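# Put the duct in the covered trench and close it

## Task

Place the duct inside the trench that has a cover, then close that cover again. Both must stay in place on their own at the end, with no robot holding them. Finish by opening the grippers and moving all arms away.

## Robot and tools

ROBOTS. Three identical i2rt Big YAM arms, arm1, arm2 and arm3. Each has six revolute joints, a two-finger gripper and a wrist camera (arm1_cam_wrist, arm2_cam_wrist, arm3_cam_wrist). Two fixed room cameras, cam_high and cam_low, belong to no arm. The hand reaches roughly 1.0 m from the joint1 axis. The arms act independently: if one stalls, the others keep going.

FRAMES. Everything uses one shared scene frame with its origin on the floor and +z up. The hand point (URDF link pinch) lies midway between the fingertips. The hand's z axis runs along the fingers, and the fingers open and close along its y axis. Hand poses are computed from each arm's true base pose, which is never printed. Wrist camera poses come from reported joint angles, so they inherit joint errors. Room camera calibration may be off by a couple of degrees and a few millimetres.

execute_actions. Argument "actions" is a list holding either one action or nothing. An empty list only returns the state and images. The action is an object keyed by arm name. Each arm gets a "joints" object, and every entry in it is an absolute target, never an offset. The keys are:
joint1_rad, -2.879 to 2.879: turns the arm about its foot; positive is counter-clockwise seen from above; 0 points the arm where its foot faces.
joint2_rad, 0 to 3.141: shoulder; 0 has the upper arm pointing back, about level; larger values lift it up and then forward.
joint3_rad, 0 to 3.019: elbow; 0 is fully folded; larger values open it.
joint4_rad, -1.692 to 1.57: hand pitch; positive tips the fingers up.
joint5_rad, -1.57 to 1.57: sideways hand swing; positive goes to the arm's right.
joint6_rad, -2.094 to 2.094: hand roll; positive is clockwise seen from behind the hand.
gripper_m, 0 to 0.093: fingertip gap in metres.
The joint values are radians. Done tolerances are ±0.045, 0.14, 0.09, 0.055, 0.03 and 0.035 rad for joints 1 to 6, and ±0.003 m for the gripper. Any joint or arm left out keeps its earlier target and may still be pushing. One unknown key or one out-of-range number rejects the whole call, and nothing moves. All motions in an action start at once but finish at different times, because the joints run at different speeds, so the hand can sweep a wide path. An action lasts at most 15 s. A very small change from the current reading may not move a joint at all.
The optional "cameras" argument lists the images to return. Leaving it out, passing null or passing ["all"] returns every camera; [] returns none. The "pictures" line gives the order of the images.

wait: "seconds" from 0 to 10. It sends no new commands and returns the same state and images as an empty action.
zoom_image: "camera" and "region" [x0, y0, x1, y1] in image pixels, with (0,0) at the top-left. The region can be at most 504x504. It only works on a camera whose full image came back in the latest result.
read_manual: returns the URDF licence texts only.
finished_scene: "scene" is the number of the current scene. It ends that scene for good and reports success. The goal must already be met and stable. A reply with no tool call ends everything.

RESULT LINES. joint_positions gives the current angles and gap. joint torques list the drive output for joints 1 to 6. These readings are offset, scaled and noisy, and are nonzero even in free air. joint_status tells how each commanded motion ended:
off_target: the joint stopped short and may still be pushing.
contact_stop: the joint gave up its target and holds where it is.
time_out: the joint ran out of time. It may keep its target, or a nearer one (at most 0.375, 0.375, 0.113, 0.225, 0.075, 0.3 rad away for joints 1 to 6), and keep pushing. It resumes by itself if the way clears.
not_followed: the self and inter-arm collision check held back that arm's joint targets. Its gripper target still runs. The held targets may be retried with later actions.
limit_stop_at_motor_heat: see heat below.
A 'joint command not followed' line, usually followed by a 'cause:' line, signals a withheld arm. on_its_own lists what moves without being commanded now; its 'held at' value is a target, not a position. To relieve a pushing joint, command its reported position. A joint carrying a load may sag.

HEAT. Holding loads or pushing warms the motors, and this continues while you think. MOTOR HOT appears at 85 °C. At 100 °C an OVER-TEMPERATURE FAULT stops that arm and its gripper, and the arm drops until it cools. Afterwards, resend the targets.

TIMING. The simulation keeps running while you compose a reply, and the robots hold the last command. If a result reports a stop, any later motion, wait or finished_scene calls in the same reply are skipped.

AVOID. Never squeeze two arms hard together: that fails the task and ends the run, and hard collisions may do the same. The collision check can react too late, and between arms it ignores the fingers, gripper housings and wrist cameras. Nothing reports arm-to-arm contact. Arms keep pushing after touching something and can push hard. Do not knock objects off the work area or onto the floor, since that fails the task. Avoid drops, slips, slams and violent pushes. Loose items may be nudged now and then by an outside push, so check that the duct and cover have stayed put before ending.

Each tool is called after "Request:" as name([rows], argument=value, ...), one row to a line, values as JSON.

## Session

Request:
execute_actions(actions=[])

Scene clock: 0.00 s.
Joint torques (N m, as the arm reports them, + toward a larger angle): no reading
Motor temperatures (°C, as the motors report them): arm1=[14 16 17 15 16 16] | arm2=[14 17 17 17 16 17] | arm3=[15 17 17 14 15 17]
arm1.joint_positions: joint1_rad=+0.034 joint2_rad=+0.605 joint3_rad=+1.443 joint4_rad=-1.313 joint5_rad=+0.254 joint6_rad=-0.211 gripper_m=+0.095
arm1.joint_status: not commanded
arm1.hand: x=+0.0376 y=-0.3947 z=+1.3837 quat_wxyz=(-0.458, +0.633, -0.571, -0.253) (m; scene frame)
arm2.joint_positions: joint1_rad=-0.119 joint2_rad=+0.637 joint3_rad=+1.335 joint4_rad=-1.408 joint5_rad=-0.242 joint6_rad=-0.434 gripper_m=+0.095
arm2.joint_status: not commanded
arm2.hand: x=-0.5203 y=-0.2162 z=+1.3397 quat_wxyz=(-0.313, +0.749, -0.503, -0.297) (m; scene frame)
arm3.joint_positions: joint1_rad=+0.457 joint2_rad=+0.507 joint3_rad=+1.305 joint4_rad=-1.195 joint5_rad=+0.078 joint6_rad=-0.015 gripper_m=+0.095
arm3.joint_status: not commanded
arm3.hand: x=+0.4338 y=-0.2487 z=+1.3989 quat_wxyz=(-0.329, +0.698, -0.455, -0.445) (m; scene frame)
pictures: arm1_cam_wrist, arm2_cam_wrist, arm3_cam_wrist, cam_high, cam_low
Images, in order (width x height): arm1_cam_wrist 504x504, arm2_cam_wrist 504x504, arm3_cam_wrist 504x504, cam_high 504x504, cam_low 504x504.

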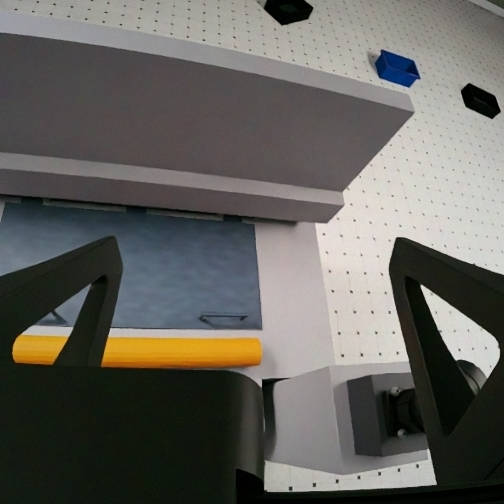

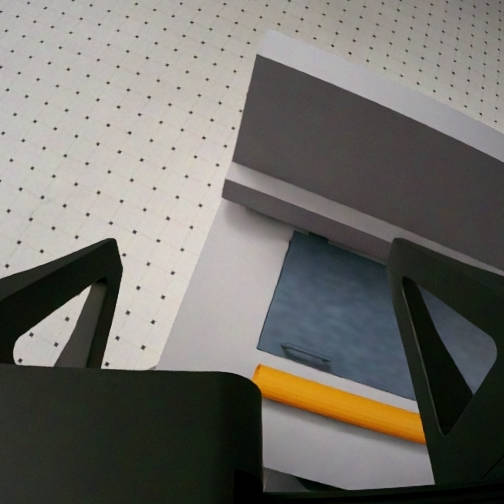

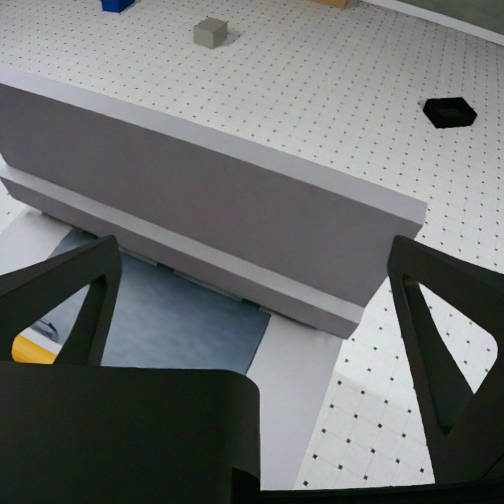

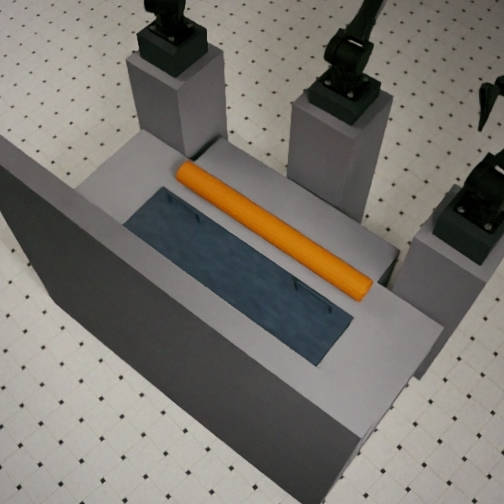

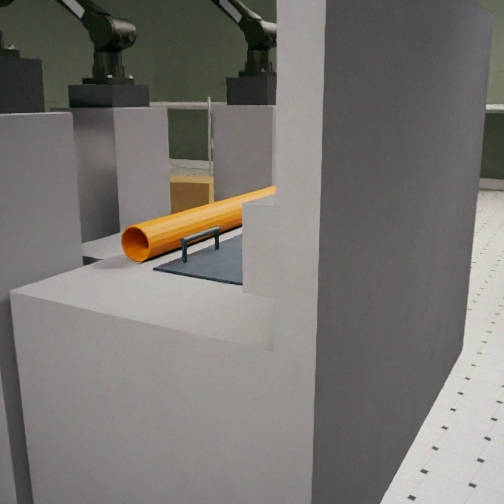

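Request:
zoom_image(camera="cam_high", region=[110, 130, 410, 380])

Request:
zoom_image(camera="cam_low", region=[80, 160, 300, 320])

Request:
zoom_image(camera="arm1_cam_wrist", region=[0, 180, 340, 400])

Region (110, 130, 410, 380) of cam_high's 504x504 image, scaled by 1.680, with more detail than that image has.

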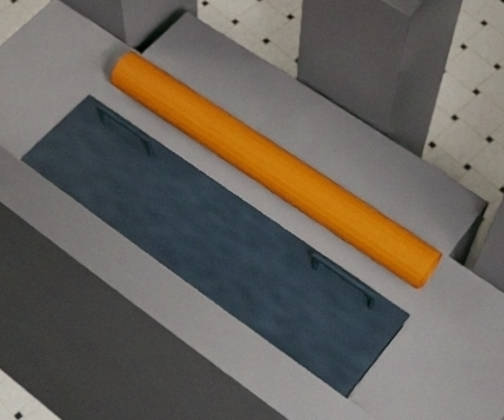

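Region (80, 160, 300, 320) of cam_low's 504x504 image, scaled by 2.291, with more detail than that image has; it fills the top 367 rows of this view, and the rest is white.

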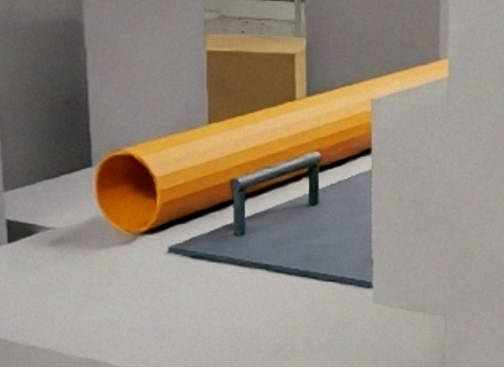

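Region (0, 180, 340, 400) of arm1_cam_wrist's 504x504 image, scaled by 1.482, with more detail than that image has; it fills the top 326 rows of this view, and the rest is white.

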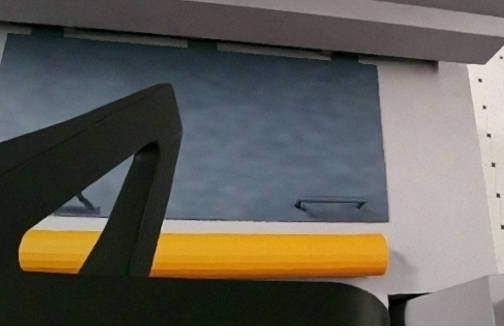

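Request:
execute_actions([
  {"arm3":{"joints":{"joint1_rad":0.738,"joint2_rad":2.277,"joint3_rad":0.937,"joint4_rad":-0.231,"joint5_rad":0,"joint6_rad":-0.833,"gripper_m":0.05}},"arm2":{"joints":{"joint1_rad":-0.728,"joint2_rad":2.277,"joint3_rad":0.937,"joint4_rad":-0.231,"joint5_rad":0,"joint6_rad":0.843,"gripper_m":0.05}},"arm1":{"joints":{"joint1_rad":0,"joint2_rad":1.5,"joint3_rad":0.465,"joint4_rad":0,"joint5_rad":0,"joint6_rad":1.571}}},
])

Scene clock: 40.43 s.
Joint torques (N m, as the arm reports them, + toward a larger angle): arm1=[ 0.68 -6.42  4.4   1.2  -0.16 -0.01] | arm2=[  0.36 -15.28   2.07   0.62   0.05   0.09] | arm3=[  1.16 -14.88   3.15   0.81  -0.1    0.04]
Motor temperatures (°C, as the motors report them): arm1=[14 16 22 15 16 16] | arm2=[14 17 24 18 16 17] | arm3=[15 18 22 15 15 17]
arm1.joint_positions: joint1_rad=+0.010 joint2_rad=+1.495 joint3_rad=+0.463 joint4_rad=-0.018 joint5_rad=+0.004 joint6_rad=+1.560 gripper_m=+0.095
arm1.joint_status: all done
arm1.hand: x=-0.0091 y=-0.2412 z=+0.7790 quat_wxyz=(+0.005, +0.016, -0.967, -0.253) (m; scene frame)
arm2.joint_positions: joint1_rad=-0.729 joint2_rad=+2.266 joint3_rad=+0.933 joint4_rad=-0.245 joint5_rad=-0.001 joint6_rad=+0.834 gripper_m=+0.050
arm2.joint_status: all done
arm2.hand: x=-0.2420 y=-0.1565 z=+0.5995 quat_wxyz=(+0.007, -0.013, -1.000, -0.001) (m; scene frame)
arm3.joint_positions: joint1_rad=+0.730 joint2_rad=+2.274 joint3_rad=+0.932 joint4_rad=-0.242 joint5_rad=+0.002 joint6_rad=-0.824 gripper_m=+0.050
arm3.joint_status: all done
arm3.hand: x=+0.2585 y=-0.1467 z=+0.6025 quat_wxyz=(+0.004, +1.000, -0.014, +0.010) (m; scene frame)
pictures: arm1_cam_wrist, arm2_cam_wrist, arm3_cam_wrist, cam_high, cam_low
camera_calibration (this result's frames):
arm1_cam_wrist: T_world_to_cam=[[0.0289505, -0.867651, -0.496329, 0.176067], [-0.804286, -0.315057, 0.503849, -0.471047], [-0.593537, 0.384604, -0.706961, 0.760918], [0, 0, 0, 1]] pos_world=[0.0676795, -0.288294, 0.862662]
arm2_cam_wrist: T_world_to_cam=[[-0.0223136, -0.999726, -0.00711503, -0.158742], [-0.809261, 0.0138827, 0.587286, -0.540794], [-0.587026, 0.0188624, -0.809348, 0.470664], [0, 0, 0, 1]] pos_world=[-0.164894, -0.160068, 0.697403]
arm3_cam_wrist: T_world_to_cam=[[0.017719, 0.999717, -0.015877, 0.152334], [0.803157, -0.00477377, 0.595749, -0.562514], [0.595504, -0.0233078, -0.803014, 0.44696], [0, 0, 0, 1]] pos_world=[0.182921, -0.144558, 0.696451]
Images, in order (width x height): arm1_cam_wrist 504x504, arm2_cam_wrist 504x504, arm3_cam_wrist 504x504, cam_high 504x504, cam_low 504x504.

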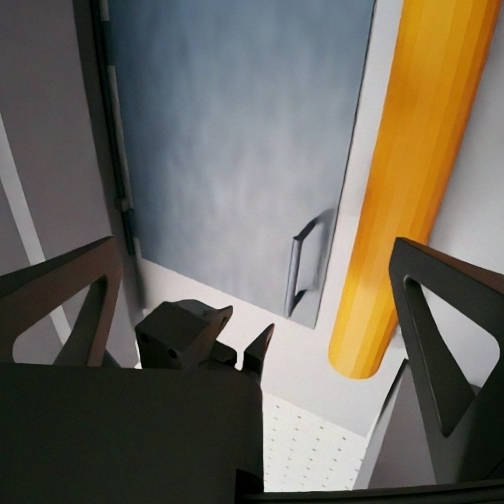

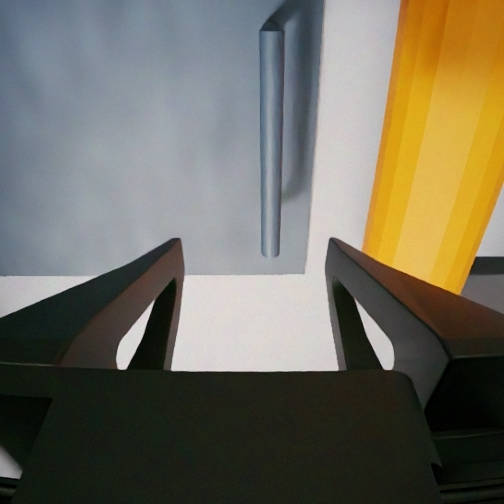

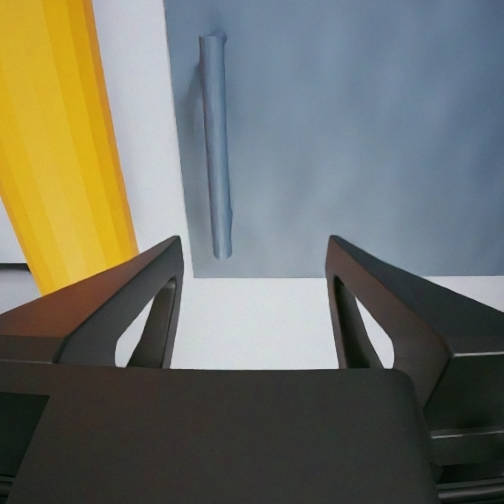

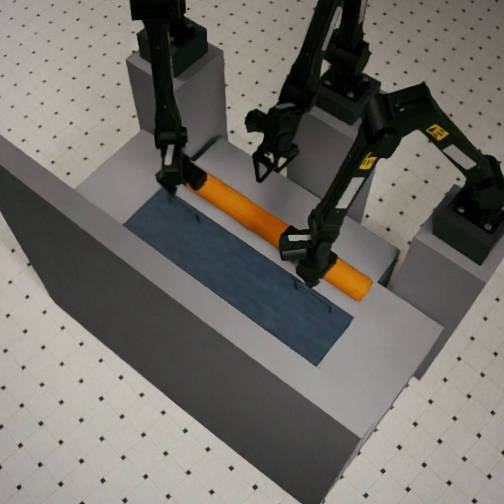

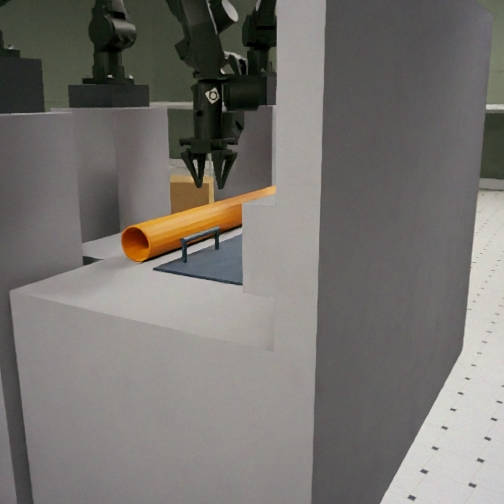

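Request:
execute_actions([
  {"arm3":{"joints":{"joint1_rad":0.79,"joint2_rad":2.43,"joint3_rad":0.97,"joint4_rad":-0.11,"joint6_rad":-0.79,"gripper_m":0.06}},"arm2":{"joints":{"joint1_rad":-0.75,"joint2_rad":2.43,"joint3_rad":0.97,"joint4_rad":-0.11,"joint6_rad":0.83,"gripper_m":0.06}}},
], cameras=[])

Request:
execute_actions([
  {"arm3":{"joints":{"joint2_rad":2.609,"joint3_rad":1.068,"joint4_rad":-0.03}},"arm2":{"joints":{"joint2_rad":2.609,"joint3_rad":1.072,"joint4_rad":-0.03}}},
], cameras=["arm2_cam_wrist","arm3_cam_wrist","cam_low"])

Scene clock: 49.33 s.
Joint torques (N m, as the arm reports them, + toward a larger angle): arm1=[ 0.75 -6.62  4.56  1.19 -0.11  0.02] | arm2=[ -0.59 -15.26   1.26   0.59   0.05  -0.04] | arm3=[  0.46 -15.86   1.99   0.77  -0.09   0.18]
Motor temperatures (°C, as the motors report them): arm1=[14 17 21 15 16 16] | arm2=[14 18 22 18 16 17] | arm3=[15 18 21 15 15 17]
arm1.joint_positions: joint1_rad=+0.010 joint2_rad=+1.495 joint3_rad=+0.463 joint4_rad=-0.018 joint5_rad=+0.004 joint6_rad=+1.560 gripper_m=+0.095
arm1.joint_status: not commanded
arm1.hand: x=-0.0091 y=-0.2412 z=+0.7790 quat_wxyz=(+0.005, +0.016, -0.967, -0.253) (m; scene frame)
arm2.joint_positions: joint1_rad=-0.739 joint2_rad=+2.422 joint3_rad=+0.965 joint4_rad=-0.123 joint5_rad=-0.001 joint6_rad=+0.834 gripper_m=+0.060
arm2.joint_status: all done
arm2.hand: x=-0.2480 y=-0.1676 z=+0.5425 quat_wxyz=(+0.008, -0.018, -1.000, +0.000) (m; scene frame)
arm3.joint_positions: joint1_rad=+0.787 joint2_rad=+2.432 joint3_rad=+0.964 joint4_rad=-0.121 joint5_rad=+0.002 joint6_rad=-0.799 gripper_m=+0.060
arm3.joint_status: all done
arm3.hand: x=+0.2520 y=-0.1721 z=+0.5445 quat_wxyz=(+0.006, +1.000, +0.002, +0.012) (m; scene frame)
pictures: none
No camera images: the call's "cameras" was empty. Leave "cameras" out to get every camera's image.

Scene clock: 50.37 s.
Joint torques (N m, as the arm reports them, + toward a larger angle): arm1=[ 0.45 -6.88  4.51  1.19 -0.1   0.03] | arm2=[-0.54 -8.73  1.54  1.05  0.01 -0.06] | arm3=[  0.85 -15.9    1.1    0.64   0.05   0.17]
Motor temperatures (°C, as the motors report them): arm1=[14 17 21 15 16 16] | arm2=[14 18 22 18 16 17] | arm3=[15 19 21 15 15 17]
arm1.joint_positions: joint1_rad=+0.010 joint2_rad=+1.495 joint3_rad=+0.463 joint4_rad=-0.018 joint5_rad=+0.004 joint6_rad=+1.560 gripper_m=+0.095
arm1.joint_status: not commanded
arm1.hand: x=-0.0091 y=-0.2412 z=+0.7790 quat_wxyz=(+0.005, +0.016, -0.967, -0.253) (m; scene frame)
arm2.joint_positions: joint1_rad=-0.739 joint2_rad=+2.507 joint3_rad=+1.068 joint4_rad=-0.049 joint5_rad=-0.001 joint6_rad=+0.835 gripper_m=+0.060
arm2.joint_status: all done
arm2.hand: x=-0.2168 y=-0.1354 z=+0.5154 quat_wxyz=(-0.024, -0.019, -0.999, -0.033) (m; scene frame)
arm3.joint_positions: joint1_rad=+0.787 joint2_rad=+2.609 joint3_rad=+1.064 joint4_rad=-0.037 joint5_rad=-0.002 joint6_rad=-0.797 gripper_m=+0.060
arm3.joint_status: all done
arm3.hand: x=+0.2512 y=-0.1718 z=+0.4812 quat_wxyz=(+0.005, +1.000, +0.001, +0.008) (m; scene frame)
pictures: arm2_cam_wrist, arm3_cam_wrist, cam_low
camera_calibration (this result's frames):
arm2_cam_wrist: T_world_to_cam=[[-0.0318096, -0.996855, -0.0725836, -0.105637], [-0.844512, -0.0120356, 0.535402, -0.45574], [-0.534591, 0.0783286, -0.841473, 0.45295], [0, 0, 0, 1]] pos_world=[-0.146095, -0.146269, 0.617481]
arm3_cam_wrist: T_world_to_cam=[[-0.0127938, 0.999762, -0.0176884, 0.184172], [0.805208, 0.0207893, 0.592628, -0.479041], [0.592855, -0.00666088, -0.805282, 0.357902], [0, 0, 0, 1]] pos_world=[0.175899, -0.171786, 0.575363]
Images, in order (width x height): arm2_cam_wrist 504x504, arm3_cam_wrist 504x504, cam_low 504x504.

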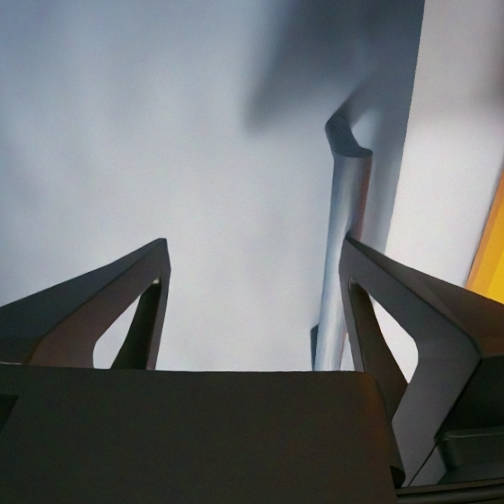

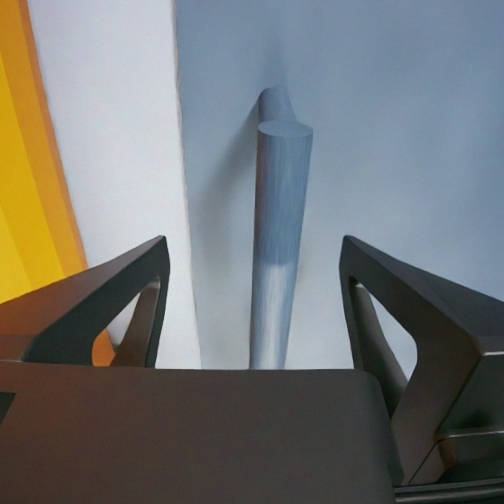

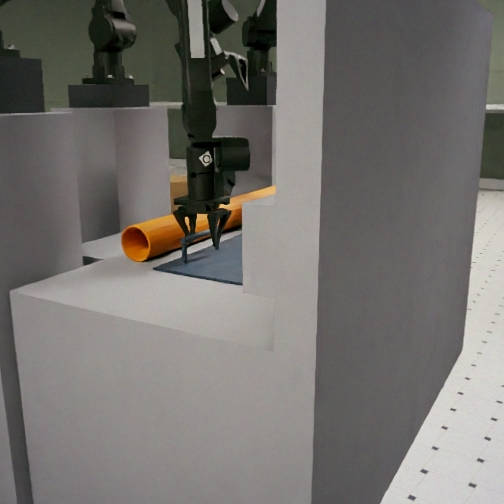

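Request:
execute_actions([
  {"arm2":{"joints":{"joint2_rad":2.43,"joint3_rad":0.97,"joint4_rad":-0.11}}},
], cameras=[])

Request:
execute_actions([
  {"arm2":{"joints":{"joint2_rad":2.53,"joint3_rad":1.0,"joint4_rad":-0.05}}},
], cameras=[])

Request:
execute_actions([
  {"arm2":{"joints":{"joint2_rad":2.585,"joint3_rad":1.055,"joint4_rad":-0.04}},"arm3":{"joints":{"joint2_rad":2.575,"joint3_rad":1.06,"joint4_rad":-0.05}}},
], cameras=["arm2_cam_wrist","arm3_cam_wrist"])

Scene clock: 55.07 s.
Joint torques (N m, as the arm reports them, + toward a larger angle): arm1=[ 0.82 -6.43  4.42  1.2  -0.11 -0.01] | arm2=[ -0.56 -15.93   0.91   0.02   0.    -0.05] | arm3=[  0.69 -15.79   1.12   0.65   0.05   0.17]
Motor temperatures (°C, as the motors report them): arm1=[14 17 20 15 16 16] | arm2=[14 18 21 18 16 17] | arm3=[15 19 20 15 15 17]
arm1.joint_positions: joint1_rad=+0.010 joint2_rad=+1.495 joint3_rad=+0.463 joint4_rad=-0.018 joint5_rad=+0.004 joint6_rad=+1.560 gripper_m=+0.095
arm1.joint_status: not commanded
arm1.hand: x=-0.0091 y=-0.2412 z=+0.7790 quat_wxyz=(+0.005, +0.016, -0.967, -0.253) (m; scene frame)
arm2.joint_positions: joint1_rad=-0.739 joint2_rad=+2.428 joint3_rad=+0.969 joint4_rad=-0.106 joint5_rad=+0.000 joint6_rad=+0.835 gripper_m=+0.060
arm2.joint_status: all done
arm2.hand: x=-0.2451 y=-0.1648 z=+0.5404 quat_wxyz=(+0.002, -0.019, -1.000, -0.005) (m; scene frame)
arm3.joint_positions: joint1_rad=+0.787 joint2_rad=+2.609 joint3_rad=+1.064 joint4_rad=-0.037 joint5_rad=-0.002 joint6_rad=-0.797 gripper_m=+0.060
arm3.joint_status: not commanded
arm3.hand: x=+0.2512 y=-0.1718 z=+0.4812 quat_wxyz=(+0.005, +1.000, +0.001, +0.008) (m; scene frame)
pictures: none
No camera images: the call's "cameras" was empty. Leave "cameras" out to get every camera's image.

Scene clock: 55.97 s.
Joint torques (N m, as the arm reports them, + toward a larger angle): arm1=[ 0.56 -6.29  4.4   1.09 -0.11  0.03] | arm2=[ -0.59 -14.64   0.55   0.53   0.    -0.05] | arm3=[  0.68 -15.79   1.12   0.64   0.05   0.17]
Motor temperatures (°C, as the motors report them): arm1=[14 17 20 15 16 16] | arm2=[14 18 21 18 16 17] | arm3=[15 19 20 15 15 17]
arm1.joint_positions: joint1_rad=+0.010 joint2_rad=+1.495 joint3_rad=+0.463 joint4_rad=-0.018 joint5_rad=+0.004 joint6_rad=+1.560 gripper_m=+0.095
arm1.joint_status: not commanded
arm1.hand: x=-0.0091 y=-0.2412 z=+0.7790 quat_wxyz=(+0.005, +0.016, -0.967, -0.253) (m; scene frame)
arm2.joint_positions: joint1_rad=-0.739 joint2_rad=+2.513 joint3_rad=+0.998 joint4_rad=-0.060 joint5_rad=+0.000 joint6_rad=+0.835 gripper_m=+0.060
arm2.joint_status: all done
arm2.hand: x=-0.2512 y=-0.1706 z=+0.5097 quat_wxyz=(+0.006, -0.019, -1.000, -0.001) (m; scene frame)
arm3.joint_positions: joint1_rad=+0.787 joint2_rad=+2.609 joint3_rad=+1.064 joint4_rad=-0.037 joint5_rad=-0.002 joint6_rad=-0.797 gripper_m=+0.060
arm3.joint_status: not commanded
arm3.hand: x=+0.2512 y=-0.1718 z=+0.4812 quat_wxyz=(+0.005, +1.000, +0.001, +0.008) (m; scene frame)
pictures: none
No camera images: the call's "cameras" was empty. Leave "cameras" out to get every camera's image.

Scene clock: 56.70 s.
Joint torques (N m, as the arm reports them, + toward a larger angle): arm1=[ 1.11 -6.42  4.47  1.17 -0.16  0.  ] | arm2=[ -0.54 -14.29   0.71   0.5    0.    -0.05] | arm3=[  0.64 -18.82   0.36   0.06   0.05   0.17]
Motor temperatures (°C, as the motors report them): arm1=[14 17 20 15 16 16] | arm2=[14 18 21 18 16 17] | arm3=[15 19 20 15 15 17]
arm1.joint_positions: joint1_rad=+0.010 joint2_rad=+1.495 joint3_rad=+0.463 joint4_rad=-0.018 joint5_rad=+0.004 joint6_rad=+1.560 gripper_m=+0.095
arm1.joint_status: not commanded
arm1.hand: x=-0.0091 y=-0.2412 z=+0.7790 quat_wxyz=(+0.005, +0.016, -0.967, -0.253) (m; scene frame)
arm2.joint_positions: joint1_rad=-0.739 joint2_rad=+2.559 joint3_rad=+1.054 joint4_rad=-0.051 joint5_rad=+0.000 joint6_rad=+0.835 gripper_m=+0.060
arm2.joint_status: all done
arm2.hand: x=-0.2404 y=-0.1594 z=+0.4939 quat_wxyz=(+0.000, -0.019, -1.000, -0.008) (m; scene frame)
arm3.joint_positions: joint1_rad=+0.787 joint2_rad=+2.609 joint3_rad=+1.064 joint4_rad=-0.041 joint5_rad=-0.002 joint6_rad=-0.797 gripper_m=+0.060
arm3.joint_status: all done
arm3.hand: x=+0.2519 y=-0.1725 z=+0.4812 quat_wxyz=(+0.006, +1.000, +0.001, +0.010) (m; scene frame)
pictures: arm2_cam_wrist, arm3_cam_wrist
camera_calibration (this result's frames):
arm2_cam_wrist: T_world_to_cam=[[-0.0333662, -0.999201, -0.0220079, -0.157547], [-0.818167, 0.0146608, 0.574794, -0.473325], [-0.574012, 0.0371848, -0.818002, 0.396479], [0, 0, 0, 1]] pos_world=[-0.164931, -0.165225, 0.592917]
arm3_cam_wrist: T_world_to_cam=[[-0.0127067, 0.999705, -0.0207215, 0.186346], [0.803464, 0.0225438, 0.594926, -0.479983], [0.595217, -0.00908943, -0.803513, 0.355622], [0, 0, 0, 1]] pos_world=[0.176345, -0.172238, 0.575163]
Images, in order (width x height): arm2_cam_wrist 504x504, arm3_cam_wrist 504x504.

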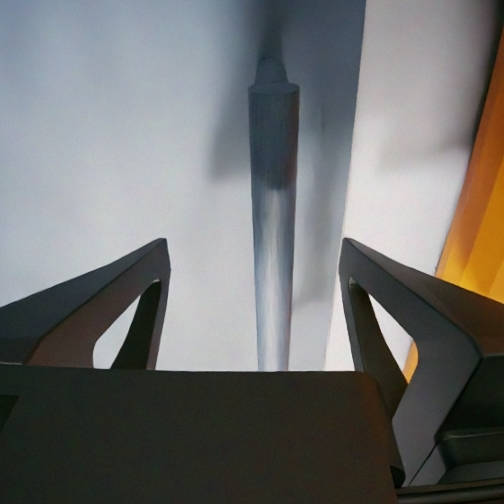

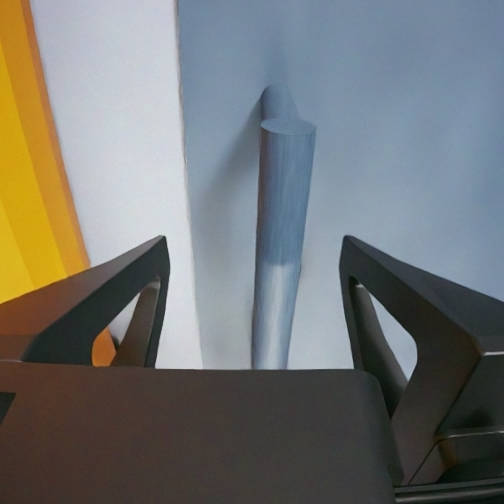

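Request:
execute_actions([
  {"arm2":{"joints":{"joint2_rad":2.62}}},
], cameras=[])

Request:
execute_actions([
  {"arm2":{"joints":{"gripper_m":0}},"arm3":{"joints":{"gripper_m":0}}},
], cameras=[])

Request:
execute_actions([
  {"arm3":{"joints":{"joint1_rad":0.73,"joint2_rad":2.359,"joint3_rad":0.99,"joint4_rad":-0.2,"joint6_rad":-0.85}},"arm2":{"joints":{"joint1_rad":-0.70,"joint2_rad":2.359,"joint3_rad":0.99,"joint4_rad":-0.2,"joint6_rad":0.87}}},
], cameras=["cam_low","cam_high"])

Scene clock: 66.27 s.
Joint torques (N m, as the arm reports them, + toward a larger angle): arm1=[ 0.57 -6.5   4.48  1.21 -0.1   0.  ] | arm2=[ -0.54 -14.45   0.35   0.5    0.    -0.05] | arm3=[  0.66 -18.79   0.36   0.06   0.05   0.17]
Motor temperatures (°C, as the motors report them): arm1=[14 17 20 15 16 16] | arm2=[14 19 20 18 16 17] | arm3=[15 20 19 15 15 17]
arm1.joint_positions: joint1_rad=+0.010 joint2_rad=+1.495 joint3_rad=+0.463 joint4_rad=-0.018 joint5_rad=+0.004 joint6_rad=+1.560 gripper_m=+0.095
arm1.joint_status: not commanded
arm1.hand: x=-0.0091 y=-0.2412 z=+0.7790 quat_wxyz=(+0.005, +0.016, -0.967, -0.253) (m; scene frame)
arm2.joint_positions: joint1_rad=-0.739 joint2_rad=+2.599 joint3_rad=+1.054 joint4_rad=-0.051 joint5_rad=+0.000 joint6_rad=+0.835 gripper_m=+0.060
arm2.joint_status: all done
arm2.hand: x=-0.2540 y=-0.1730 z=+0.4791 quat_wxyz=(+0.013, -0.019, -1.000, +0.006) (m; scene frame)
arm3.joint_positions: joint1_rad=+0.787 joint2_rad=+2.609 joint3_rad=+1.064 joint4_rad=-0.041 joint5_rad=-0.002 joint6_rad=-0.797 gripper_m=+0.060
arm3.joint_status: not commanded
arm3.hand: x=+0.2519 y=-0.1725 z=+0.4812 quat_wxyz=(+0.006, +1.000, +0.001, +0.010) (m; scene frame)
pictures: none
No camera images: the call's "cameras" was empty. Leave "cameras" out to get every camera's image.

Scene clock: 66.90 s.
Joint torques (N m, as the arm reports them, + toward a larger angle): arm1=[ 0.58 -6.14  4.58  1.29 -0.13  0.01] | arm2=[ -0.68 -14.77  -0.12   0.27   0.51   0.18] | arm3=[  0.92 -18.84  -0.08   0.05  -0.32   0.02]
Motor temperatures (°C, as the motors report them): arm1=[14 17 20 15 16 16] | arm2=[14 19 19 18 16 17] | arm3=[15 20 19 15 15 17]
arm1.joint_positions: joint1_rad=+0.010 joint2_rad=+1.495 joint3_rad=+0.463 joint4_rad=-0.018 joint5_rad=+0.004 joint6_rad=+1.560 gripper_m=+0.095
arm1.joint_status: not commanded
arm1.hand: x=-0.0091 y=-0.2412 z=+0.7790 quat_wxyz=(+0.005, +0.016, -0.967, -0.253) (m; scene frame)
arm2.joint_positions: joint1_rad=-0.738 joint2_rad=+2.599 joint3_rad=+1.061 joint4_rad=-0.044 joint5_rad=-0.013 joint6_rad=+0.813 gripper_m=+0.010
arm2.joint_status: gripper_m off_target (ended at +0.010, target +0.000)
arm2.hand: x=-0.2514 y=-0.1663 z=+0.4792 quat_wxyz=(+0.013, -0.007, -1.000, -0.004) (m; scene frame)
arm3.joint_positions: joint1_rad=+0.784 joint2_rad=+2.608 joint3_rad=+1.069 joint4_rad=-0.040 joint5_rad=+0.008 joint6_rad=-0.779 gripper_m=+0.011
arm3.joint_status: gripper_m off_target (ended at +0.011, target +0.000)
arm3.hand: x=+0.2511 y=-0.1675 z=+0.4816 quat_wxyz=(+0.000, +1.000, -0.009, +0.011) (m; scene frame)
pictures: none
No camera images: the call's "cameras" was empty. Leave "cameras" out to get every camera's image.

Scene clock: 67.93 s.
Joint torques (N m, as the arm reports them, + toward a larger angle): arm1=[ 0.86 -6.47  4.57  1.13 -0.14  0.03] | arm2=[  0.63 -19.72   0.9   -0.48  -0.12   0.26] | arm3=[ -0.71 -20.82   0.88  -0.25   0.29  -0.15]
Motor temperatures (°C, as the motors report them): arm1=[14 17 20 15 16 16] | arm2=[14 19 19 18 16 17] | arm3=[15 20 19 15 15 17]
arm1.joint_positions: joint1_rad=+0.010 joint2_rad=+1.495 joint3_rad=+0.463 joint4_rad=-0.018 joint5_rad=+0.004 joint6_rad=+1.560 gripper_m=+0.095
arm1.joint_status: not commanded
arm1.hand: x=-0.0091 y=-0.2412 z=+0.7790 quat_wxyz=(+0.005, +0.016, -0.967, -0.253) (m; scene frame)
arm2.joint_positions: joint1_rad=-0.701 joint2_rad=+2.400 joint3_rad=+0.996 joint4_rad=-0.185 joint5_rad=+0.003 joint6_rad=+0.845 gripper_m=+0.010
arm2.joint_status: all done
arm2.hand: x=-0.2497 y=-0.1480 z=+0.5526 quat_wxyz=(+0.009, -0.005, -1.000, +0.005) (m; scene frame)
arm3.joint_positions: joint1_rad=+0.743 joint2_rad=+2.412 joint3_rad=+1.002 joint4_rad=-0.183 joint5_rad=-0.009 joint6_rad=-0.819 gripper_m=+0.011
arm3.joint_status: all done
arm3.hand: x=+0.2517 y=-0.1494 z=+0.5543 quat_wxyz=(+0.011, +1.000, -0.010, +0.009) (m; scene frame)
pictures: cam_high, cam_low
Images, in order (width x height): cam_high 504x504, cam_low 504x504.

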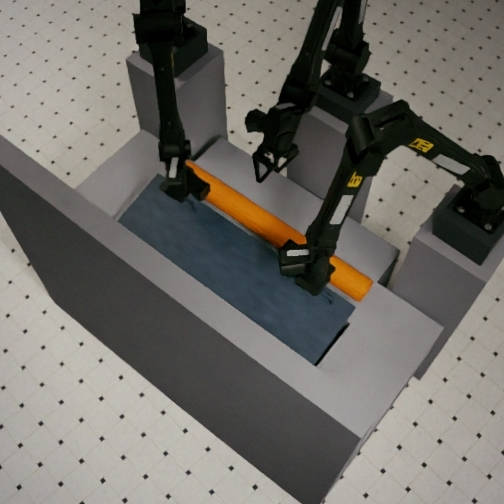

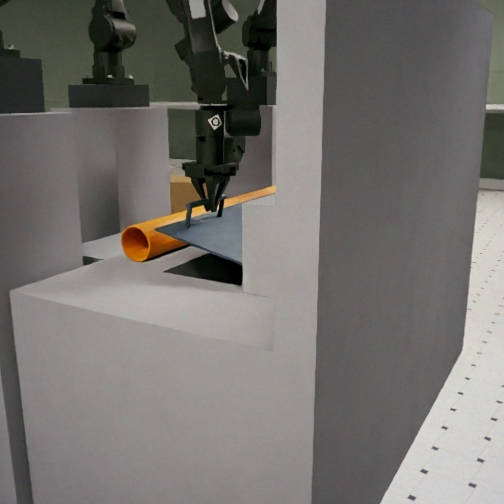

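Works. Continue, with sag compensation.

Request:
execute_actions([
  {"arm3":{"joints":{"joint1_rad":0.655,"joint2_rad":2.15,"joint3_rad":1.037,"joint4_rad":-0.43,"joint6_rad":-0.92}},"arm2":{"joints":{"joint1_rad":-0.63,"joint2_rad":2.15,"joint3_rad":1.037,"joint4_rad":-0.43,"joint6_rad":0.94}}},
], cameras=[])

Request:
execute_actions([
  {"arm3":{"joints":{"joint1_rad":0.575,"joint2_rad":2.09,"joint3_rad":1.196,"joint4_rad":-0.65,"joint6_rad":-1.0}},"arm2":{"joints":{"joint1_rad":-0.55,"joint2_rad":2.09,"joint3_rad":1.196,"joint4_rad":-0.65,"joint6_rad":1.02}}},
], cameras=["cam_low","arm1_cam_wrist","arm3_cam_wrist"])

Scene clock: 74.33 s.
Joint torques (N m, as the arm reports them, + toward a larger angle): arm1=[ 1.05 -6.51  4.61  1.06 -0.14 -0.01] | arm2=[  0.06 -19.81   4.35  -0.75  -0.29   0.24] | arm3=[ -0.77 -20.56   5.64  -0.37   0.44  -0.14]
Motor temperatures (°C, as the motors report them): arm1=[14 17 20 15 16 16] | arm2=[14 21 19 18 16 17] | arm3=[15 21 19 15 15 17]
arm1.joint_positions: joint1_rad=+0.010 joint2_rad=+1.495 joint3_rad=+0.463 joint4_rad=-0.018 joint5_rad=+0.004 joint6_rad=+1.560 gripper_m=+0.095
arm1.joint_status: not commanded
arm1.hand: x=-0.0091 y=-0.2412 z=+0.7790 quat_wxyz=(+0.005, +0.016, -0.967, -0.253) (m; scene frame)
arm2.joint_positions: joint1_rad=-0.629 joint2_rad=+2.191 joint3_rad=+1.017 joint4_rad=-0.410 joint5_rad=+0.007 joint6_rad=+0.917 gripper_m=+0.010
arm2.joint_status: all done
arm2.hand: x=-0.2483 y=-0.1019 z=+0.6403 quat_wxyz=(+0.005, -0.005, -1.000, +0.004) (m; scene frame)
arm3.joint_positions: joint1_rad=+0.671 joint2_rad=+2.203 joint3_rad=+1.021 joint4_rad=-0.410 joint5_rad=-0.013 joint6_rad=-0.890 gripper_m=+0.011
arm3.joint_status: all done
arm3.hand: x=+0.2509 y=-0.1031 z=+0.6414 quat_wxyz=(+0.012, +1.000, -0.011, +0.006) (m; scene frame)
pictures: none
No camera images: the call's "cameras" was empty. Leave "cameras" out to get every camera's image.

Scene clock: 76.43 s.
Joint torques (N m, as the arm reports them, + toward a larger angle): arm1=[ 0.58 -6.92  4.44  1.21 -0.13  0.  ] | arm2=[  2.22 -22.45   7.71  -0.38  -0.9    0.44] | arm3=[ -3.81 -23.29  10.23   0.07   0.94  -0.34]
Motor temperatures (°C, as the motors report them): arm1=[14 17 20 15 16 16] | arm2=[14 21 20 18 17 17] | arm3=[15 22 19 15 15 17]
arm1.joint_positions: joint1_rad=+0.010 joint2_rad=+1.495 joint3_rad=+0.463 joint4_rad=-0.018 joint5_rad=+0.004 joint6_rad=+1.560 gripper_m=+0.095
arm1.joint_status: not commanded
arm1.hand: x=-0.0091 y=-0.2412 z=+0.7790 quat_wxyz=(+0.005, +0.016, -0.967, -0.253) (m; scene frame)
arm2.joint_positions: joint1_rad=-0.576 joint2_rad=+2.151 joint3_rad=+1.141 joint4_rad=-0.642 joint5_rad=+0.023 joint6_rad=+0.978 gripper_m=+0.010
arm2.joint_status: joint6_rad time_out (moved +0.061 of +0.103); the others done
arm2.on_its_own: joint6_rad reads +0.978 and still pushes toward +1.020 since a time_out
arm2.hand: x=-0.2486 y=-0.0666 z=+0.6812 quat_wxyz=(+0.018, -0.008, -0.999, +0.037) (m; scene frame)
arm3.joint_positions: joint1_rad=+0.621 joint2_rad=+2.163 joint3_rad=+1.145 joint4_rad=-0.646 joint5_rad=-0.027 joint6_rad=-0.948 gripper_m=+0.011
arm3.joint_status: joint1_rad time_out (moved -0.050 of -0.096); joint6_rad time_out (moved -0.057 of -0.110); the others done
arm3.on_its_own: joint1_rad reads +0.621 and still pushes toward +0.575 since a time_out; joint6_rad reads -0.948 and still pushes toward -1.000 since a time_out
arm3.hand: x=+0.2507 y=-0.0689 z=+0.6818 quat_wxyz=(+0.045, +0.999, -0.008, +0.021) (m; scene frame)
pictures: arm1_cam_wrist, arm3_cam_wrist, cam_low
camera_calibration (this result's frames):
arm1_cam_wrist: T_world_to_cam=[[0.0285692, -0.867664, -0.496329, 0.17606], [-0.804296, -0.314786, 0.504001, -0.4711], [-0.593541, 0.384797, -0.706852, 0.76088], [0, 0, 0, 1]] pos_world=[0.0676794, -0.288319, 0.862648]
arm3_cam_wrist: T_world_to_cam=[[0.00682788, 0.995082, -0.0988203, 0.134954], [0.791017, 0.055082, 0.609309, -0.605164], [0.611756, -0.0823288, -0.786751, 0.497874], [0, 0, 0, 1]] pos_world=[0.173196, -0.0599672, 0.773771]
Images, in order (width x height): arm1_cam_wrist 504x504, arm3_cam_wrist 504x504, cam_low 504x504.

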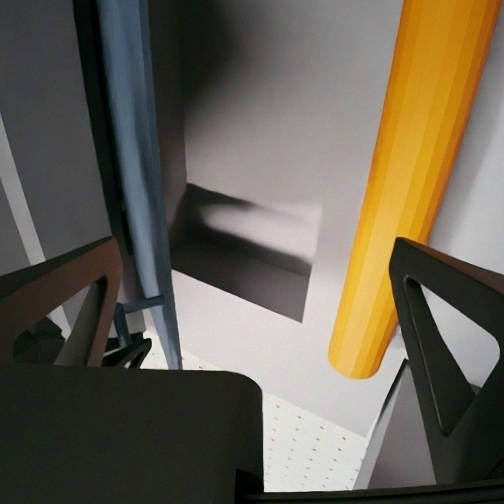

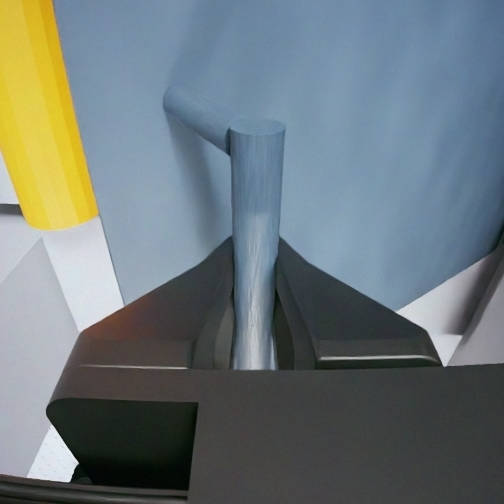

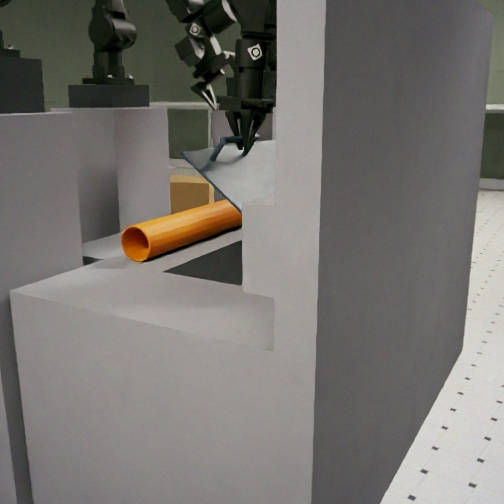

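Request:
execute_actions([
  {"arm3":{"joints":{"joint1_rad":0.52,"joint2_rad":2.08,"joint3_rad":1.40,"joint4_rad":-0.84,"joint6_rad":-1.04}},"arm2":{"joints":{"joint1_rad":-0.49,"joint2_rad":2.08,"joint3_rad":1.40,"joint4_rad":-0.84,"joint6_rad":1.07}},"arm1":{"joints":{"joint2_rad":2.0,"joint4_rad":0.45}}},
], cameras=["cam_low","arm1_cam_wrist","cam_high"])

Scene clock: 83.93 s.
Joint torques (N m, as the arm reports them, + toward a larger angle): arm1=[ 0.66 -9.57  0.77  1.   -0.13  0.  ] | arm2=[  2.02 -23.54  10.53   0.42  -0.68   0.32] | arm3=[ -3.03 -24.37  14.11   0.94   0.72  -0.17]
Motor temperatures (°C, as the motors report them): arm1=[14 17 20 15 16 16] | arm2=[14 23 22 18 17 17] | arm3=[15 23 21 15 15 17]
arm1.joint_positions: joint1_rad=+0.010 joint2_rad=+2.003 joint3_rad=+0.463 joint4_rad=+0.433 joint5_rad=+0.004 joint6_rad=+1.561 gripper_m=+0.095
arm1.joint_status: all done
arm1.hand: x=-0.0099 y=-0.2576 z=+0.6514 quat_wxyz=(+0.004, +0.016, -0.974, -0.226) (m; scene frame)
arm2.joint_positions: joint1_rad=-0.512 joint2_rad=+2.137 joint3_rad=+1.320 joint4_rad=-0.853 joint5_rad=+0.017 joint6_rad=+1.039 gripper_m=+0.010
arm2.joint_status: all done
arm2.hand: x=-0.2479 y=-0.0075 z=+0.7303 quat_wxyz=(+0.022, -0.007, -0.999, +0.044) (m; scene frame)
arm3.joint_positions: joint1_rad=+0.558 joint2_rad=+2.149 joint3_rad=+1.324 joint4_rad=-0.861 joint5_rad=-0.021 joint6_rad=-1.008 gripper_m=+0.011
arm3.joint_status: all done
arm3.hand: x=+0.2502 y=-0.0100 z=+0.7305 quat_wxyz=(+0.054, +0.998, -0.010, +0.026) (m; scene frame)
pictures: arm1_cam_wrist, cam_high, cam_low
camera_calibration (this result's frames):
arm1_cam_wrist: T_world_to_cam=[[0.0293521, -0.894275, -0.446554, 0.0593096], [-0.804908, -0.286035, 0.519911, -0.415526], [-0.592673, 0.344174, -0.728205, 0.679996], [0, 0, 0, 1]] pos_world=[0.0668143, -0.299853, 0.737697]
Images, in order (width x height): arm1_cam_wrist 504x504, cam_high 504x504, cam_low 504x504.

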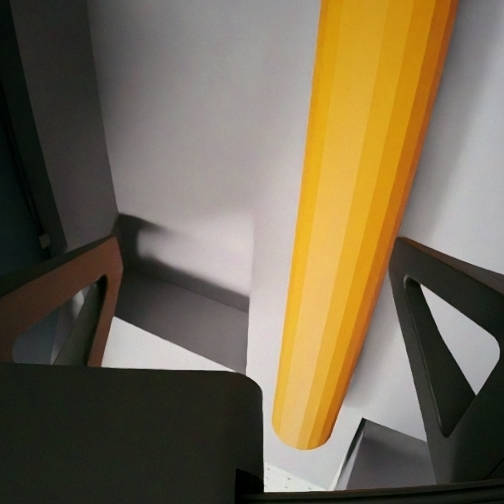

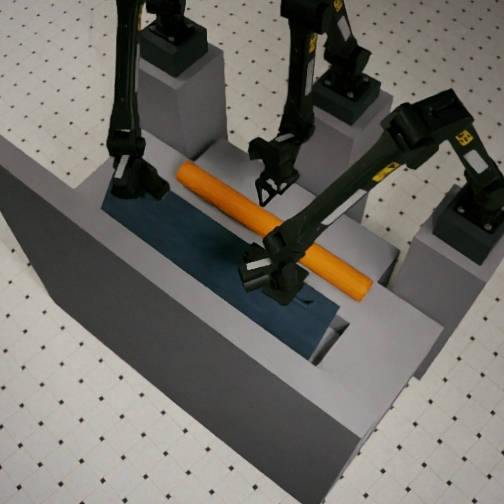

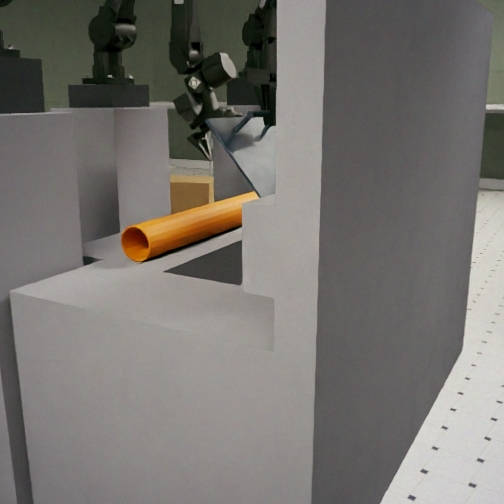

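Request:
execute_actions([
  {"arm1":{"joints":{"joint2_rad":2.289,"joint3_rad":0.587,"joint4_rad":0.41}}},
], cameras=["cam_low","arm1_cam_wrist"])

Scene clock: 88.53 s.
Joint torques (N m, as the arm reports them, + toward a larger angle): arm1=[  0.49 -11.06  -0.72   0.11  -0.1    0.02] | arm2=[  1.97 -23.59  10.53   0.42  -0.67   0.33] | arm3=[ -3.05 -24.35  14.11   0.94   0.72  -0.17]
Motor temperatures (°C, as the motors report them): arm1=[14 17 19 15 16 16] | arm2=[14 24 24 18 17 17] | arm3=[15 23 22 15 16 17]
arm1.joint_positions: joint1_rad=+0.010 joint2_rad=+2.302 joint3_rad=+0.585 joint4_rad=+0.413 joint5_rad=+0.004 joint6_rad=+1.561 gripper_m=+0.095
arm1.joint_status: all done
arm1.hand: x=-0.0099 y=-0.2878 z=+0.5594 quat_wxyz=(+0.004, +0.017, -0.992, -0.129) (m; scene frame)
arm2.joint_positions: joint1_rad=-0.512 joint2_rad=+2.137 joint3_rad=+1.320 joint4_rad=-0.853 joint5_rad=+0.017 joint6_rad=+1.039 gripper_m=+0.010
arm2.joint_status: not commanded
arm2.hand: x=-0.2479 y=-0.0075 z=+0.7303 quat_wxyz=(+0.022, -0.007, -0.999, +0.044) (m; scene frame)
arm3.joint_positions: joint1_rad=+0.558 joint2_rad=+2.149 joint3_rad=+1.324 joint4_rad=-0.861 joint5_rad=-0.021 joint6_rad=-1.008 gripper_m=+0.011
arm3.joint_status: not commanded
arm3.hand: x=+0.2502 y=-0.0100 z=+0.7305 quat_wxyz=(+0.054, +0.998, -0.010, +0.026) (m; scene frame)
pictures: arm1_cam_wrist, cam_low
camera_calibration (this result's frames):
arm1_cam_wrist: T_world_to_cam=[[0.0325255, -0.96426, -0.262952, -0.131595], [-0.807295, -0.180455, 0.561881, -0.369501], [-0.589251, 0.194005, -0.784312, 0.611557], [0, 0, 0, 1]] pos_world=[0.0663439, -0.312216, 0.652664]
Images, in order (width x height): arm1_cam_wrist 504x504, cam_low 504x504.

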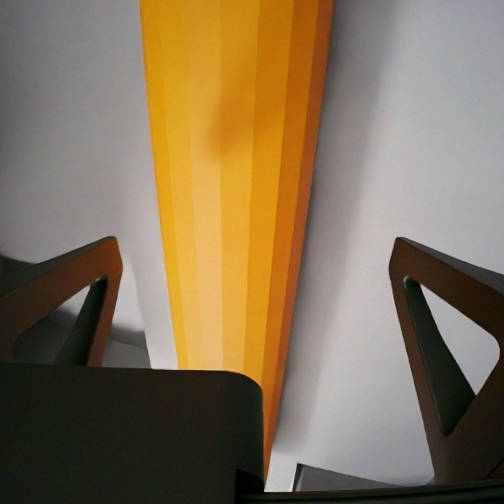

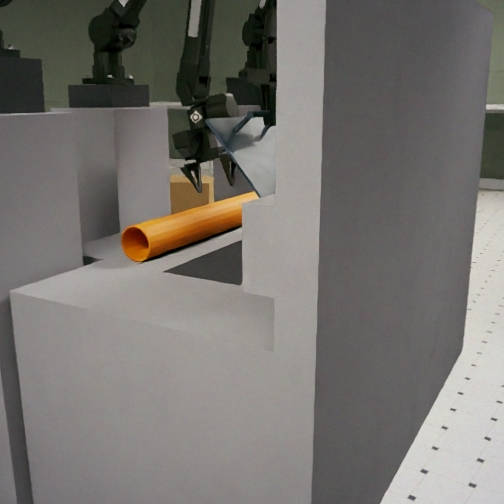

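Request:
execute_actions([
  {"arm1":{"joints":{"joint2_rad":2.42,"joint3_rad":0.695,"joint4_rad":0.44}}},
], cameras=[])

Request:
execute_actions([
  {"arm1":{"joints":{"joint2_rad":2.565,"joint3_rad":0.805,"joint4_rad":0.48}}},
], cameras=["cam_low","arm1_cam_wrist"])

Request:
execute_actions([
  {"arm1":{"joints":{"gripper_m":0.04}}},
], cameras=[])

Scene clock: 98.97 s.
Joint torques (N m, as the arm reports them, + toward a larger angle): arm1=[  0.85 -11.23  -1.13   0.43  -0.1    0.03] | arm2=[  2.09 -23.55  10.55   0.43  -0.68   0.33] | arm3=[ -3.07 -24.32  14.11   0.93   0.72  -0.17]
Motor temperatures (°C, as the motors report them): arm1=[14 18 19 15 16 16] | arm2=[14 25 28 18 17 17] | arm3=[15 24 25 15 16 17]
arm1.joint_positions: joint1_rad=+0.010 joint2_rad=+2.422 joint3_rad=+0.698 joint4_rad=+0.430 joint5_rad=+0.004 joint6_rad=+1.561 gripper_m=+0.095
arm1.joint_status: all done
arm1.hand: x=-0.0109 y=-0.2626 z=+0.5222 quat_wxyz=(+0.004, +0.017, -0.991, -0.133) (m; scene frame)
arm2.joint_positions: joint1_rad=-0.512 joint2_rad=+2.137 joint3_rad=+1.320 joint4_rad=-0.853 joint5_rad=+0.017 joint6_rad=+1.039 gripper_m=+0.010
arm2.joint_status: not commanded
arm2.hand: x=-0.2479 y=-0.0075 z=+0.7303 quat_wxyz=(+0.022, -0.007, -0.999, +0.044) (m; scene frame)
arm3.joint_positions: joint1_rad=+0.558 joint2_rad=+2.149 joint3_rad=+1.324 joint4_rad=-0.861 joint5_rad=-0.021 joint6_rad=-1.008 gripper_m=+0.011
arm3.joint_status: not commanded
arm3.hand: x=+0.2502 y=-0.0100 z=+0.7305 quat_wxyz=(+0.054, +0.998, -0.010, +0.026) (m; scene frame)
pictures: none
No camera images: the call's "cameras" was empty. Leave "cameras" out to get every camera's image.

Scene clock: 99.90 s.
Joint torques (N m, as the arm reports them, + toward a larger angle): arm1=[  1.17 -12.05  -1.27   0.65  -0.12   0.02] | arm2=[  1.95 -23.48  10.54   0.42  -0.68   0.32] | arm3=[ -3.06 -24.35  14.1    0.92   0.72  -0.17]
Motor temperatures (°C, as the motors report them): arm1=[14 18 19 15 16 16] | arm2=[14 25 28 18 17 17] | arm3=[15 24 25 15 16 17]
arm1.joint_positions: joint1_rad=+0.010 joint2_rad=+2.572 joint3_rad=+0.804 joint4_rad=+0.467 joint5_rad=+0.004 joint6_rad=+1.561 gripper_m=+0.095
arm1.joint_status: all done
arm1.hand: x=-0.0116 y=-0.2550 z=+0.4730 quat_wxyz=(+0.004, +0.017, -0.991, -0.130) (m; scene frame)
arm2.joint_positions: joint1_rad=-0.512 joint2_rad=+2.137 joint3_rad=+1.320 joint4_rad=-0.853 joint5_rad=+0.017 joint6_rad=+1.039 gripper_m=+0.010
arm2.joint_status: not commanded
arm2.hand: x=-0.2479 y=-0.0075 z=+0.7303 quat_wxyz=(+0.022, -0.007, -0.999, +0.044) (m; scene frame)
arm3.joint_positions: joint1_rad=+0.558 joint2_rad=+2.149 joint3_rad=+1.324 joint4_rad=-0.861 joint5_rad=-0.021 joint6_rad=-1.008 gripper_m=+0.011
arm3.joint_status: not commanded
arm3.hand: x=+0.2502 y=-0.0100 z=+0.7305 quat_wxyz=(+0.054, +0.998, -0.010, +0.026) (m; scene frame)
pictures: arm1_cam_wrist, cam_low
camera_calibration (this result's frames):
arm1_cam_wrist: T_world_to_cam=[[0.0324829, -0.963556, -0.265528, -0.121256], [-0.80726, -0.181934, 0.561454, -0.316531], [-0.589301, 0.196112, -0.78375, 0.536677], [0, 0, 0, 1]] pos_world=[0.0646802, -0.279674, 0.566141]
Images, in order (width x height): arm1_cam_wrist 504x504, cam_low 504x504.

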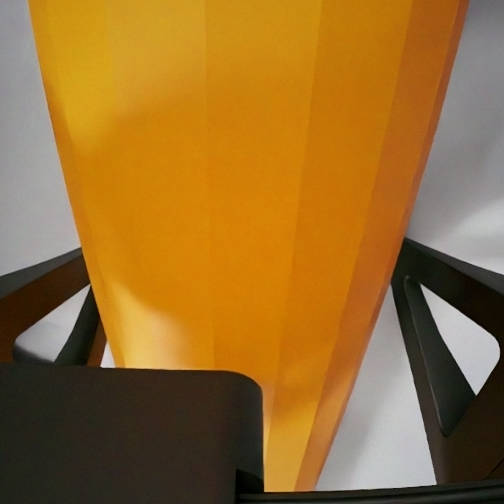

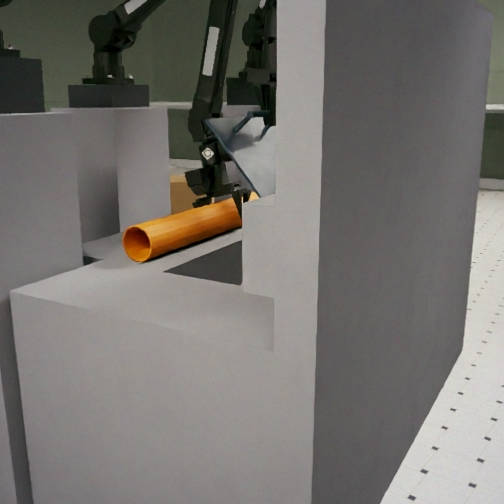

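Scene clock: 100.50 s.
Joint torques (N m, as the arm reports them, + toward a larger angle): arm1=[  1.14 -12.28  -1.38   0.51  -0.08  -0.06] | arm2=[  2.01 -23.62  10.53   0.43  -0.68   0.33] | arm3=[ -3.08 -24.39  14.11   0.93   0.72  -0.17]
Motor temperatures (°C, as the motors report them): arm1=[14 18 19 15 16 16] | arm2=[14 25 28 18 17 17] | arm3=[15 24 25 15 16 17]
arm1.joint_positions: joint1_rad=+0.010 joint2_rad=+2.572 joint3_rad=+0.808 joint4_rad=+0.473 joint5_rad=+0.004 joint6_rad=+1.566 gripper_m=+0.075
arm1.joint_status: gripper_m off_target (ended at +0.075, target +0.040)
arm1.hand: x=-0.0118 y=-0.2512 z=+0.4736 quat_wxyz=(+0.004, +0.015, -0.991, -0.135) (m; scene frame)
arm2.joint_positions: joint1_rad=-0.512 joint2_rad=+2.137 joint3_rad=+1.320 joint4_rad=-0.853 joint5_rad=+0.017 joint6_rad=+1.039 gripper_m=+0.010
arm2.joint_status: not commanded
arm2.hand: x=-0.2479 y=-0.0075 z=+0.7303 quat_wxyz=(+0.022, -0.007, -0.999, +0.044) (m; scene frame)
arm3.joint_positions: joint1_rad=+0.558 joint2_rad=+2.149 joint3_rad=+1.324 joint4_rad=-0.861 joint5_rad=-0.021 joint6_rad=-1.008 gripper_m=+0.011
arm3.joint_status: not commanded
arm3.hand: x=+0.2502 y=-0.0100 z=+0.7305 quat_wxyz=(+0.054, +0.998, -0.010, +0.026) (m; scene frame)
pictures: none
No camera images: the call's "cameras" was empty. Leave "cameras" out to get every camera's image.


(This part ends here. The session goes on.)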